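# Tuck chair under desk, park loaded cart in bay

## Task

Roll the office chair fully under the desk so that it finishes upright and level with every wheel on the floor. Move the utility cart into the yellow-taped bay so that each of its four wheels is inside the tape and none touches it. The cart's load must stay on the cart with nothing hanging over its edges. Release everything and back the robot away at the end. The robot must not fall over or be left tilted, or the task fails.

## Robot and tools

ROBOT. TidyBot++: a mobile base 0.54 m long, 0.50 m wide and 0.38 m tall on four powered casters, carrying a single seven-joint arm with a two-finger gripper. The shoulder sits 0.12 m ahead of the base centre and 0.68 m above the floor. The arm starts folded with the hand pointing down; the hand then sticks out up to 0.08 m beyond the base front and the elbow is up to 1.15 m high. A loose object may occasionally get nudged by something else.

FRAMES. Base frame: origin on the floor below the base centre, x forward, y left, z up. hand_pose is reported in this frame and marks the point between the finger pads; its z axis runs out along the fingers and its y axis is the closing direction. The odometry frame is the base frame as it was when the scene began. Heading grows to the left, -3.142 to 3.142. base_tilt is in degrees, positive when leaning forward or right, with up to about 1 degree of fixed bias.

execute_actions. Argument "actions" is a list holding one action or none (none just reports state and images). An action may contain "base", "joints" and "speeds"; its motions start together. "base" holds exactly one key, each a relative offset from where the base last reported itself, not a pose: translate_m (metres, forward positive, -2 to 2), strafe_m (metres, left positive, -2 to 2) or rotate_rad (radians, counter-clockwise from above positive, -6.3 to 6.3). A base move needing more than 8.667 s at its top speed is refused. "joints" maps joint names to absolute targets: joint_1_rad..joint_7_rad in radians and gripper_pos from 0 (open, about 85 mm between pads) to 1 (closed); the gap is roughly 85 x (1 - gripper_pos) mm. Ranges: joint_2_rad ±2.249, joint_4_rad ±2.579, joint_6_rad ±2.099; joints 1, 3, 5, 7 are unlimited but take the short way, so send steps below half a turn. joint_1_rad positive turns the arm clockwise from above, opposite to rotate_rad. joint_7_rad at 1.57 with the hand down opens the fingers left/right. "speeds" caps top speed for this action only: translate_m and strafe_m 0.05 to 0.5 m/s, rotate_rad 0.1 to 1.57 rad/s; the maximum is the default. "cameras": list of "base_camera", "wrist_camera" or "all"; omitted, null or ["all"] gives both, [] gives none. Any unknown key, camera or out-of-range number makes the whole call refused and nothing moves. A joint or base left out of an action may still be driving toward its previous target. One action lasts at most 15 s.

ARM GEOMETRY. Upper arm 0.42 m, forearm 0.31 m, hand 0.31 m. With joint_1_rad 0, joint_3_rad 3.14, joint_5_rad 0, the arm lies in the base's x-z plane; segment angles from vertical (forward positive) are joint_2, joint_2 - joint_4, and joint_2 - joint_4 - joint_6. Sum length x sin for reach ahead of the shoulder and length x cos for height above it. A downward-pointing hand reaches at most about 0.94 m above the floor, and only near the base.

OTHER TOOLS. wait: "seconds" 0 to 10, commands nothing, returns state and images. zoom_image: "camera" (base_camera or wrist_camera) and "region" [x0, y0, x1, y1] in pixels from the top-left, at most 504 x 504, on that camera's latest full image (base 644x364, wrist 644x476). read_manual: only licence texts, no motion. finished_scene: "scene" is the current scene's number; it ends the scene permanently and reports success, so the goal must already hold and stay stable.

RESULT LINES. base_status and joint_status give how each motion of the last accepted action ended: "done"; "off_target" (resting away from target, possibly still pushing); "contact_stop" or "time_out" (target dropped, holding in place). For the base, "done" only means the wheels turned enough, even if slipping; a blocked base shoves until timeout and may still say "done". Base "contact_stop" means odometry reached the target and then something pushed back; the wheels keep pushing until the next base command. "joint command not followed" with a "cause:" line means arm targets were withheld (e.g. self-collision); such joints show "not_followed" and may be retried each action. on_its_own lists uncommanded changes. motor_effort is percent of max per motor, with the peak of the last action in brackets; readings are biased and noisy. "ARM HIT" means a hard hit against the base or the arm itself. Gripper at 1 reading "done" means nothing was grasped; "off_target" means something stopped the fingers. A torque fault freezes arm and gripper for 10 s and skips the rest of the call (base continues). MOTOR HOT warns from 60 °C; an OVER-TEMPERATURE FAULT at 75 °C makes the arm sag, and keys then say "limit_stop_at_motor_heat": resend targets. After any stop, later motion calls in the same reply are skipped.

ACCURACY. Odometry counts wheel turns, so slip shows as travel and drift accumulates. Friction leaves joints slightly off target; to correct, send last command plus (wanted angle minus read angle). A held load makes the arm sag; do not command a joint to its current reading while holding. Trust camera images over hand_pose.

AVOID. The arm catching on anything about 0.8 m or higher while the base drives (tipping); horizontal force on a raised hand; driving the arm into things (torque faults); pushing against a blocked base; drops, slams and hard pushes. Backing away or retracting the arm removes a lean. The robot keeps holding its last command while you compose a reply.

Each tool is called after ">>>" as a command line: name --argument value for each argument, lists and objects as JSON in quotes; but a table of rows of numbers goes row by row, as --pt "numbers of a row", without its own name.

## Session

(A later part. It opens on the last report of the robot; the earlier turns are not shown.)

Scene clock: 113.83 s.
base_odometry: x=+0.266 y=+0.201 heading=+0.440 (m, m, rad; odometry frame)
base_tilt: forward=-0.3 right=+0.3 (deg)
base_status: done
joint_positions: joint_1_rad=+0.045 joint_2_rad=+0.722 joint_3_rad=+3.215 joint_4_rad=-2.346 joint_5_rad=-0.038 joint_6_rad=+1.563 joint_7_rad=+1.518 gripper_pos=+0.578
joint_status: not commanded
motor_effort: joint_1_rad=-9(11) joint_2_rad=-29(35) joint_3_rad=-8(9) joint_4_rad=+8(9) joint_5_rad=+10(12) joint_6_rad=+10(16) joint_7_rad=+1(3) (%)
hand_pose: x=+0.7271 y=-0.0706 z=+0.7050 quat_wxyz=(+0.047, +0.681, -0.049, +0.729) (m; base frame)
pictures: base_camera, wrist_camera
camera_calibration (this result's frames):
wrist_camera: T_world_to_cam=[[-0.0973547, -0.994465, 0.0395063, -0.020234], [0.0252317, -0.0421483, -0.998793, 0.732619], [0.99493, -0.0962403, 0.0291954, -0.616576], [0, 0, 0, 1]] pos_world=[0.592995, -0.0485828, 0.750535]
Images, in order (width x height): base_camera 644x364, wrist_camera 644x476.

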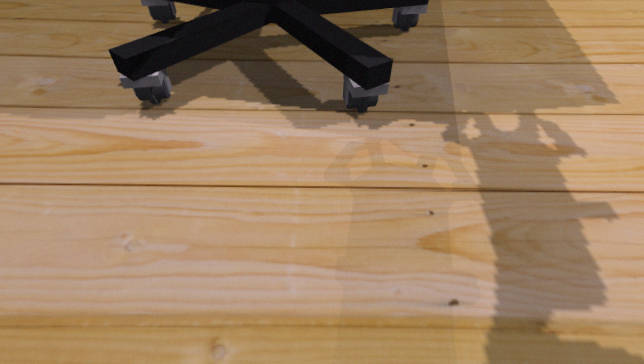

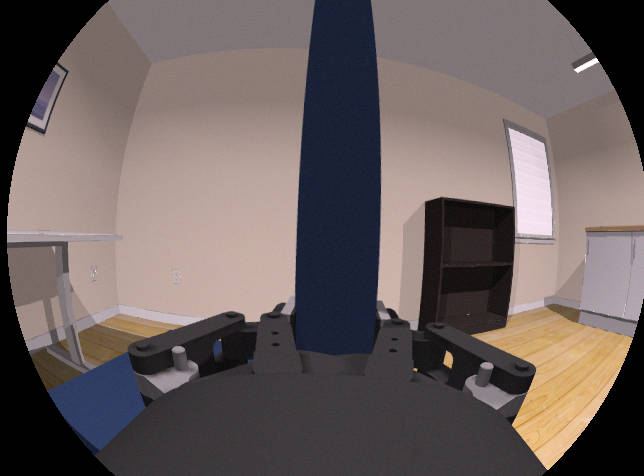

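>>> execute_actions --actions '[{"base":{"strafe_m":0.4},"speeds":{"strafe_m":0.15},"joints":{"joint_1_rad":-0.17}}]' --cameras '["wrist_camera"]'

>>> execute_actions --actions '[{"joints":{"gripper_pos":0,"joint_1_rad":-0.09}}]' --cameras '[]'

>>> execute_actions --actions '[{"base":{"translate_m":-0.1}}]' --cameras '[]'

>>> execute_actions --actions '[{"base":{"rotate_rad":0.03},"joints":{"joint_2_rad":-0.2,"joint_1_rad":0}}]' --cameras '[]'

>>> execute_actions --actions '[{"base":{"strafe_m":-0.75}}]' --cameras '[]'

>>> execute_actions --actions '[{"base":{"translate_m":1.03}}]' --cameras '[]'

>>> execute_actions --actions '[{"base":{"strafe_m":-0.12}}]' --cameras '[]'

>>> execute_actions --actions '[{"base":{"rotate_rad":1.57},"joints":{"joint_6_rad":0.2}}]'

Scene clock: 122.10 s.
base_odometry: x=+0.095 y=+0.563 heading=+0.440 (m, m, rad; odometry frame)
base_tilt: forward=-0.3 right=+0.3 (deg)
base_status: done
joint_positions: joint_1_rad=-0.148 joint_2_rad=+0.723 joint_3_rad=+3.225 joint_4_rad=-2.345 joint_5_rad=-0.024 joint_6_rad=+1.563 joint_7_rad=+1.507 gripper_pos=+0.578
joint_status: all done
motor_effort: joint_1_rad=-2(24) joint_2_rad=-30(33) joint_3_rad=-4(16) joint_4_rad=+4(11) joint_5_rad=+3(25) joint_6_rad=+10(15) joint_7_rad=-5(5) (%)
hand_pose: x=+0.7299 y=+0.0478 z=+0.7050 quat_wxyz=(-0.028, +0.682, +0.019, +0.730) (m; base frame)
pictures: wrist_camera
camera_calibration (this result's frames):
wrist_camera: T_world_to_cam=[[0.103409, -0.993983, 0.0361186, -0.0464005], [0.0333089, -0.0328322, -0.998906, 0.731269], [0.994081, 0.104499, 0.0297133, -0.617234], [0, 0, 0, 1]] pos_world=[0.594021, 0.0423883, 0.750485]
Images, in order (width x height): wrist_camera 644x476.

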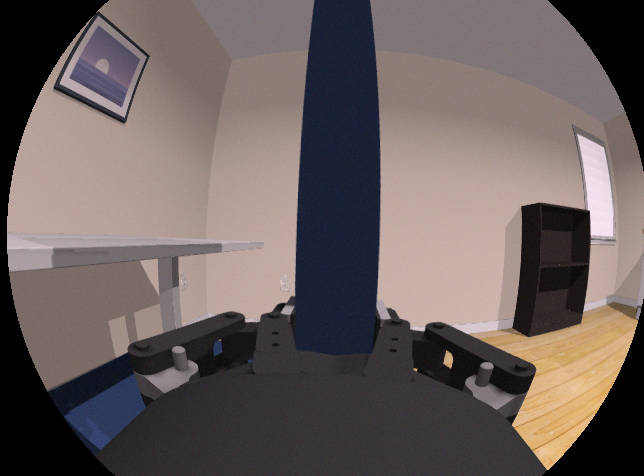

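Scene clock: 123.20 s.
base_odometry: x=+0.095 y=+0.563 heading=+0.440 (m, m, rad; odometry frame)
base_tilt: forward=-0.3 right=+0.2 (deg)
base_status: not commanded
joint_positions: joint_1_rad=-0.102 joint_2_rad=+0.722 joint_3_rad=+3.204 joint_4_rad=-2.347 joint_5_rad=-0.001 joint_6_rad=+1.563 joint_7_rad=+1.511 gripper_pos=+0.000
joint_status: all done
motor_effort: joint_1_rad=+1(1) joint_2_rad=-29(33) joint_3_rad=-1(4) joint_4_rad=+7(7) joint_5_rad=+0(3) joint_6_rad=+8(12) joint_7_rad=+0(5) (%)
hand_pose: x=+0.7301 y=+0.0356 z=+0.7042 quat_wxyz=(-0.027, +0.683, +0.013, +0.729) (m; base frame)
pictures: none
No camera images: the call's "cameras" was empty. Leave "cameras" out to get every camera's image.

Scene clock: 124.47 s.
base_odometry: x=+0.005 y=+0.521 heading=+0.440 (m, m, rad; odometry frame)
base_tilt: forward=-0.3 right=+0.3 (deg)
base_status: done
joint_positions: joint_1_rad=-0.101 joint_2_rad=+0.722 joint_3_rad=+3.204 joint_4_rad=-2.347 joint_5_rad=-0.001 joint_6_rad=+1.563 joint_7_rad=+1.511 gripper_pos=+0.000
joint_status: not commanded
motor_effort: joint_1_rad=+1(1) joint_2_rad=-29(32) joint_3_rad=+0(0) joint_4_rad=+6(8) joint_5_rad=+0(0) joint_6_rad=+8(9) joint_7_rad=+0(0) (%)
hand_pose: x=+0.7301 y=+0.0355 z=+0.7041 quat_wxyz=(-0.027, +0.683, +0.013, +0.729) (m; base frame)
pictures: none
No camera images: the call's "cameras" was empty. Leave "cameras" out to get every camera's image.

Scene clock: 126.67 s.
base_odometry: x=+0.005 y=+0.521 heading=+0.470 (m, m, rad; odometry frame)
base_tilt: forward=-0.3 right=+0.3 (deg)
base_status: done
joint_positions: joint_1_rad=-0.016 joint_2_rad=-0.195 joint_3_rad=+3.199 joint_4_rad=-2.347 joint_5_rad=-0.001 joint_6_rad=+1.563 joint_7_rad=+1.511 gripper_pos=+0.000
joint_status: all done
motor_effort: joint_1_rad=+1(2) joint_2_rad=-9(31) joint_3_rad=+0(2) joint_4_rad=+16(16) joint_5_rad=+0(1) joint_6_rad=+5(9) joint_7_rad=+0(0) (%)
hand_pose: x=+0.4734 y=-0.0187 z=+1.1810 quat_wxyz=(-0.011, +0.290, -0.020, +0.957) (m; base frame)
pictures: none
No camera images: the call's "cameras" was empty. Leave "cameras" out to get every camera's image.

Scene clock: 129.53 s.
base_odometry: x=+0.344 y=-0.149 heading=+0.469 (m, m, rad; odometry frame)
base_tilt: forward=-0.3 right=+0.3 (deg)
base_status: done
joint_positions: joint_1_rad=-0.011 joint_2_rad=-0.195 joint_3_rad=+3.198 joint_4_rad=-2.347 joint_5_rad=+0.001 joint_6_rad=+1.563 joint_7_rad=+1.511 gripper_pos=+0.000
joint_status: not commanded
motor_effort: joint_1_rad=+1(2) joint_2_rad=-9(9) joint_3_rad=-1(1) joint_4_rad=+16(16) joint_5_rad=+0(1) joint_6_rad=+5(5) joint_7_rad=+0(0) (%)
hand_pose: x=+0.4733 y=-0.0195 z=+1.1810 quat_wxyz=(-0.009, +0.290, -0.020, +0.957) (m; base frame)
pictures: none
No camera images: the call's "cameras" was empty. Leave "cameras" out to get every camera's image.

Scene clock: 132.97 s.
base_odometry: x=+1.263 y=+0.317 heading=+0.469 (m, m, rad; odometry frame)
base_tilt: forward=-0.3 right=+0.3 (deg)
base_status: done
joint_positions: joint_1_rad=-0.011 joint_2_rad=-0.197 joint_3_rad=+3.198 joint_4_rad=-2.347 joint_5_rad=+0.001 joint_6_rad=+1.563 joint_7_rad=+1.511 gripper_pos=+0.000
joint_status: not commanded
motor_effort: joint_1_rad=+1(1) joint_2_rad=-9(12) joint_3_rad=-1(1) joint_4_rad=+16(17) joint_5_rad=+0(0) joint_6_rad=+5(6) joint_7_rad=+0(0) (%)
hand_pose: x=+0.4723 y=-0.0196 z=+1.1817 quat_wxyz=(-0.009, +0.289, -0.020, +0.957) (m; base frame)
pictures: none
No camera images: the call's "cameras" was empty. Leave "cameras" out to get every camera's image.

Scene clock: 134.30 s.
base_odometry: x=+1.317 y=+0.210 heading=+0.469 (m, m, rad; odometry frame)
base_tilt: forward=-0.3 right=+0.3 (deg)
base_status: done
joint_positions: joint_1_rad=-0.008 joint_2_rad=-0.197 joint_3_rad=+3.197 joint_4_rad=-2.347 joint_5_rad=+0.002 joint_6_rad=+1.563 joint_7_rad=+1.511 gripper_pos=+0.000
joint_status: not commanded
motor_effort: joint_1_rad=+1(3) joint_2_rad=-9(10) joint_3_rad=+0(2) joint_4_rad=+16(17) joint_5_rad=+0(1) joint_6_rad=+5(5) joint_7_rad=+0(0) (%)
hand_pose: x=+0.4722 y=-0.0198 z=+1.1817 quat_wxyz=(-0.008, +0.289, -0.020, +0.957) (m; base frame)
pictures: none
No camera images: the call's "cameras" was empty. Leave "cameras" out to get every camera's image.

Scene clock: 136.63 s.
base_odometry: x=+1.317 y=+0.210 heading=+2.039 (m, m, rad; odometry frame)
base_tilt: forward=-0.3 right=+0.3 (deg)
base_status: done
joint_positions: joint_1_rad=-0.007 joint_2_rad=-0.201 joint_3_rad=+3.191 joint_4_rad=-2.348 joint_5_rad=+0.002 joint_6_rad=+0.223 joint_7_rad=+1.511 gripper_pos=+0.000
joint_status: all done
motor_effort: joint_1_rad=+1(3) joint_2_rad=-11(13) joint_3_rad=+0(2) joint_4_rad=+19(19) joint_5_rad=+0(1) joint_6_rad=+8(10) joint_7_rad=+0(0) (%)
hand_pose: x=+0.5908 y=-0.0195 z=+0.8148 quat_wxyz=(-0.009, +0.819, -0.043, +0.571) (m; base frame)
pictures: base_camera, wrist_camera
camera_calibration (this result's frames):
wrist_camera: T_world_to_cam=[[-0.00825382, -0.999286, -0.0368737, 0.0225197], [-0.380621, 0.0372387, -0.923981, 1.02828], [0.924694, 0.00640853, -0.380657, -0.101757], [0, 0, 0, 1]] pos_world=[0.485666, -0.0151361, 0.912208]
Images, in order (width x height): base_camera 644x364, wrist_camera 644x476.

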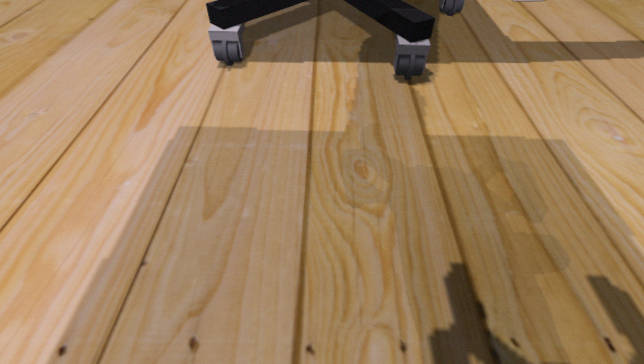

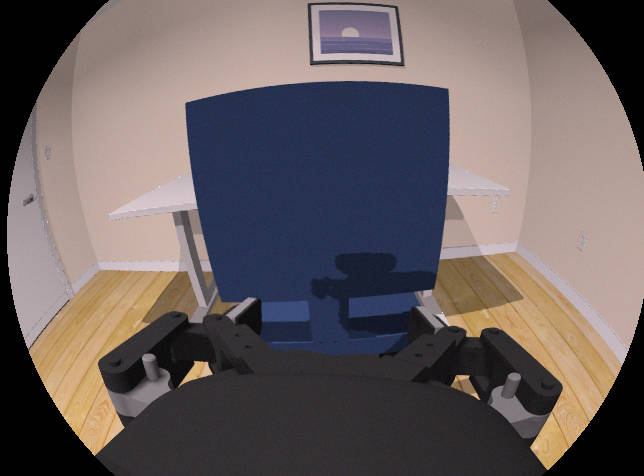

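>>> execute_actions --actions '[{"joints":{"joint_2_rad":0.76,"joint_6_rad":1.56,"joint_1_rad":-0.03}}]' --cameras '[]'

>>> execute_actions --actions '[{"base":{"translate_m":0.33},"speeds":{"translate_m":0.1}}]'

Scene clock: 140.83 s.
base_odometry: x=+1.317 y=+0.210 heading=+2.039 (m, m, rad; odometry frame)
base_tilt: forward=-0.3 right=+0.2 (deg)
base_status: not commanded
joint_positions: joint_1_rad=-0.014 joint_2_rad=+0.752 joint_3_rad=+3.191 joint_4_rad=-2.348 joint_5_rad=+0.002 joint_6_rad=+1.519 joint_7_rad=+1.511 gripper_pos=+0.000
joint_status: all done
motor_effort: joint_1_rad=+1(1) joint_2_rad=-29(30) joint_3_rad=+0(0) joint_4_rad=+7(18) joint_5_rad=+0(0) joint_6_rad=+8(10) joint_7_rad=+0(0) (%)
hand_pose: x=+0.7310 y=-0.0120 z=+0.6714 quat_wxyz=(-0.002, +0.711, -0.016, +0.703) (m; base frame)
pictures: none
No camera images: the call's "cameras" was empty. Leave "cameras" out to get every camera's image.

Scene clock: 144.70 s.
base_odometry: x=+1.168 y=+0.504 heading=+2.039 (m, m, rad; odometry frame)
base_tilt: forward=-0.2 right=+0.3 (deg)
base_status: done
joint_positions: joint_1_rad=-0.022 joint_2_rad=+0.755 joint_3_rad=+3.191 joint_4_rad=-2.357 joint_5_rad=+0.006 joint_6_rad=+1.532 joint_7_rad=+1.511 gripper_pos=+0.000
joint_status: not commanded
motor_effort: joint_1_rad=+1(2) joint_2_rad=-29(31) joint_3_rad=+0(1) joint_4_rad=+6(17) joint_5_rad=+0(2) joint_6_rad=+9(9) joint_7_rad=+0(0) (%)
hand_pose: x=+0.7282 y=-0.0055 z=+0.6712 quat_wxyz=(-0.006, +0.710, -0.012, +0.704) (m; base frame)
pictures: base_camera, wrist_camera
camera_calibration (this result's frames):
wrist_camera: T_world_to_cam=[[0.0323135, -0.999312, 0.0181972, -0.0342076], [-0.0462461, -0.0196822, -0.998736, 0.753693], [0.998407, 0.0314311, -0.0468503, -0.561173], [0, 0, 0, 1]] pos_world=[0.59624, -0.00171146, 0.727072]
Images, in order (width x height): base_camera 644x364, wrist_camera 644x476.

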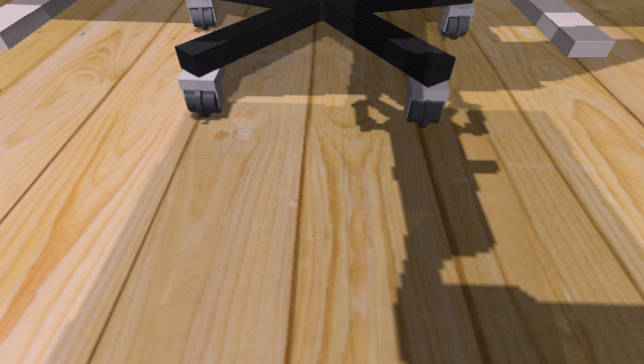

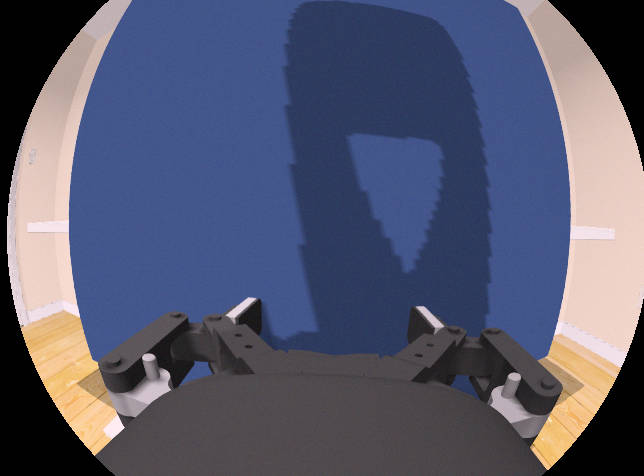

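>>> execute_actions --actions '[{"base":{"translate_m":0.11},"speeds":{"translate_m":0.06}}]' --cameras '[]'

>>> execute_actions --actions '[{"base":{"translate_m":0.035},"speeds":{"translate_m":0.05}}]'

Scene clock: 148.43 s.
base_odometry: x=+1.118 y=+0.603 heading=+2.040 (m, m, rad; odometry frame)
base_tilt: forward=-0.3 right=+0.3 (deg)
base_status: done
joint_positions: joint_1_rad=-0.025 joint_2_rad=+0.755 joint_3_rad=+3.191 joint_4_rad=-2.364 joint_5_rad=+0.010 joint_6_rad=+1.536 joint_7_rad=+1.511 gripper_pos=+0.000
joint_status: not commanded
motor_effort: joint_1_rad=+1(3) joint_2_rad=-29(30) joint_3_rad=+0(2) joint_4_rad=+7(12) joint_5_rad=+0(4) joint_6_rad=+8(9) joint_7_rad=+0(1) (%)
hand_pose: x=+0.7262 y=-0.0028 z=+0.6703 quat_wxyz=(-0.008, +0.711, -0.010, +0.703) (m; base frame)
pictures: none
No camera images: the call's "cameras" was empty. Leave "cameras" out to get every camera's image.

Scene clock: 149.63 s.
base_odometry: x=+1.102 y=+0.633 heading=+2.041 (m, m, rad; odometry frame)
base_tilt: forward=-0.3 right=+0.3 (deg)
base_status: done
joint_positions: joint_1_rad=-0.042 joint_2_rad=+0.744 joint_3_rad=+3.184 joint_4_rad=-2.399 joint_5_rad=+0.024 joint_6_rad=+1.546 joint_7_rad=+1.511 gripper_pos=+0.000
joint_status: not commanded
motor_effort: joint_1_rad=+3(6) joint_2_rad=-25(29) joint_3_rad=+1(4) joint_4_rad=+12(18) joint_5_rad=-1(5) joint_6_rad=+5(8) joint_7_rad=+0(1) (%)
hand_pose: x=+0.7150 y=+0.0153 z=+0.6689 quat_wxyz=(-0.023, +0.716, +0.001, +0.698) (m; base frame)
pictures: base_camera, wrist_camera
camera_calibration (this result's frames):
wrist_camera: T_world_to_cam=[[0.0752824, -0.997093, 0.0117181, -0.0394122], [-0.0624567, -0.0164433, -0.997912, 0.762211], [0.995204, 0.0743934, -0.0635131, -0.535955], [0, 0, 0, 1]] pos_world=[0.583957, 0.0131071, 0.727042]
Images, in order (width x height): base_camera 644x364, wrist_camera 644x476.

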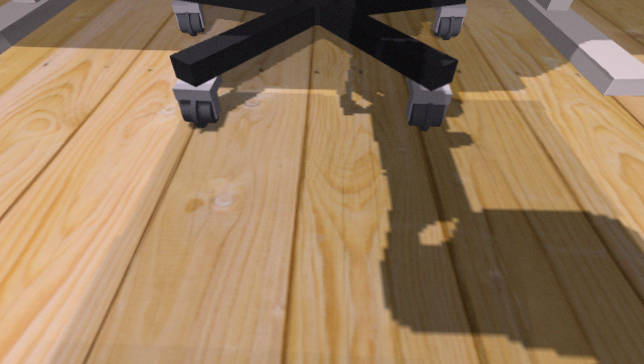

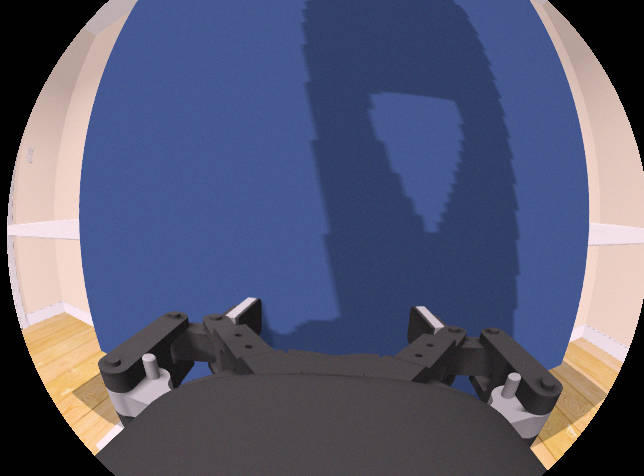

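>>> execute_actions --actions '[{"base":{"translate_m":0.025},"speeds":{"translate_m":0.05}}]' --cameras '[]'

>>> execute_actions --actions '[{"base":{"translate_m":-0.6}}]' --cameras '["wrist_camera"]'

>>> execute_actions --actions '[{"joints":{"joint_1_rad":-2.0,"joint_2_rad":-0.3,"joint_6_rad":-0.1}}]' --cameras '["wrist_camera"]'

Scene clock: 152.87 s.
base_odometry: x=+1.091 y=+0.655 heading=+2.042 (m, m, rad; odometry frame)
base_tilt: forward=-0.3 right=+0.3 (deg)
base_status: done
joint_positions: joint_1_rad=-0.042 joint_2_rad=+0.720 joint_3_rad=+3.183 joint_4_rad=-2.473 joint_5_rad=+0.024 joint_6_rad=+1.571 joint_7_rad=+1.511 gripper_pos=+0.000
joint_status: not commanded
motor_effort: joint_1_rad=+4(6) joint_2_rad=-18(26) joint_3_rad=+2(3) joint_4_rad=+25(31) joint_5_rad=+0(2) joint_6_rad=+2(7) joint_7_rad=-1(1) (%)
hand_pose: x=+0.6914 y=+0.0150 z=+0.6683 quat_wxyz=(-0.023, +0.725, +0.000, +0.689) (m; base frame)
pictures: none
No camera images: the call's "cameras" was empty. Leave "cameras" out to get every camera's image.

Scene clock: 155.53 s.
base_odometry: x=+1.364 y=+0.120 heading=+2.043 (m, m, rad; odometry frame)
base_tilt: forward=-0.3 right=+0.3 (deg)
base_status: done
joint_positions: joint_1_rad=-0.038 joint_2_rad=+0.761 joint_3_rad=+3.183 joint_4_rad=-2.344 joint_5_rad=+0.024 joint_6_rad=+1.572 joint_7_rad=+1.511 gripper_pos=+0.000
joint_status: not commanded
motor_effort: joint_1_rad=+1(4) joint_2_rad=-29(32) joint_3_rad=+0(1) joint_4_rad=+6(24) joint_5_rad=+0(2) joint_6_rad=+8(10) joint_7_rad=+0(1) (%)
hand_pose: x=+0.7319 y=+0.0139 z=+0.6833 quat_wxyz=(-0.023, +0.694, +0.001, +0.720) (m; base frame)
pictures: wrist_camera
camera_calibration (this result's frames):
wrist_camera: T_world_to_cam=[[0.0728831, -0.997222, 0.0153852, -0.0429476], [-0.000639957, -0.015473, -0.99988, 0.733728], [0.99734, 0.0728645, -0.0017659, -0.595455], [0, 0, 0, 1]] pos_world=[0.597471, 0.0119122, 0.733249]
Images, in order (width x height): wrist_camera 644x476.

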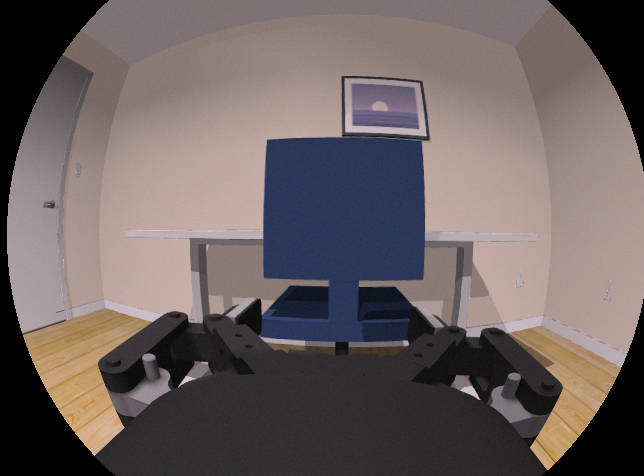

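Scene clock: 158.63 s.
base_odometry: x=+1.364 y=+0.120 heading=+2.043 (m, m, rad; odometry frame)
base_tilt: forward=-0.3 right=+0.3 (deg)
base_status: not commanded
joint_positions: joint_1_rad=-1.988 joint_2_rad=-0.289 joint_3_rad=+3.183 joint_4_rad=-2.344 joint_5_rad=+0.024 joint_6_rad=-0.059 joint_7_rad=+1.511 gripper_pos=+0.000
joint_status: all done
motor_effort: joint_1_rad=+1(2) joint_2_rad=-8(31) joint_3_rad=+0(1) joint_4_rad=+18(19) joint_5_rad=+0(1) joint_6_rad=+7(9) joint_7_rad=+0(0) (%)
hand_pose: x=-0.0375 y=+0.3954 z=+0.7778 quat_wxyz=(-0.414, +0.505, +0.710, +0.265) (m; base frame)
pictures: wrist_camera
camera_calibration (this result's frames):
wrist_camera: T_world_to_cam=[[0.914917, 0.402884, -0.0247028, -0.0987921], [0.20218, -0.510384, -0.835842, 0.909309], [-0.349355, 0.759732, -0.548415, 0.247337], [0, 0, 0, 1]] pos_world=[-0.00704904, 0.315989, 0.893241]
Images, in order (width x height): wrist_camera 644x476.

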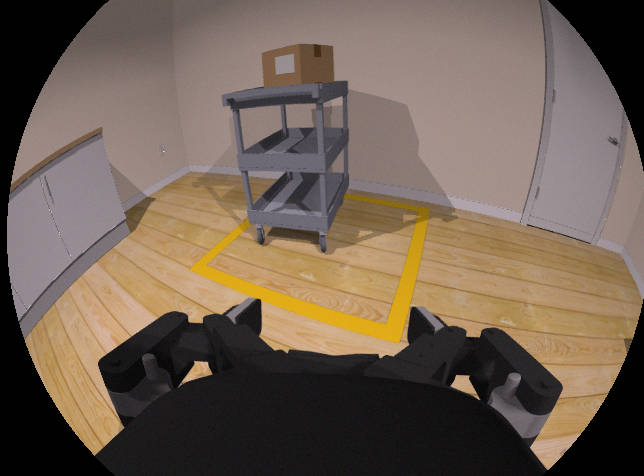

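>>> finished_scene --scene 2

The scene is finished: the task was done.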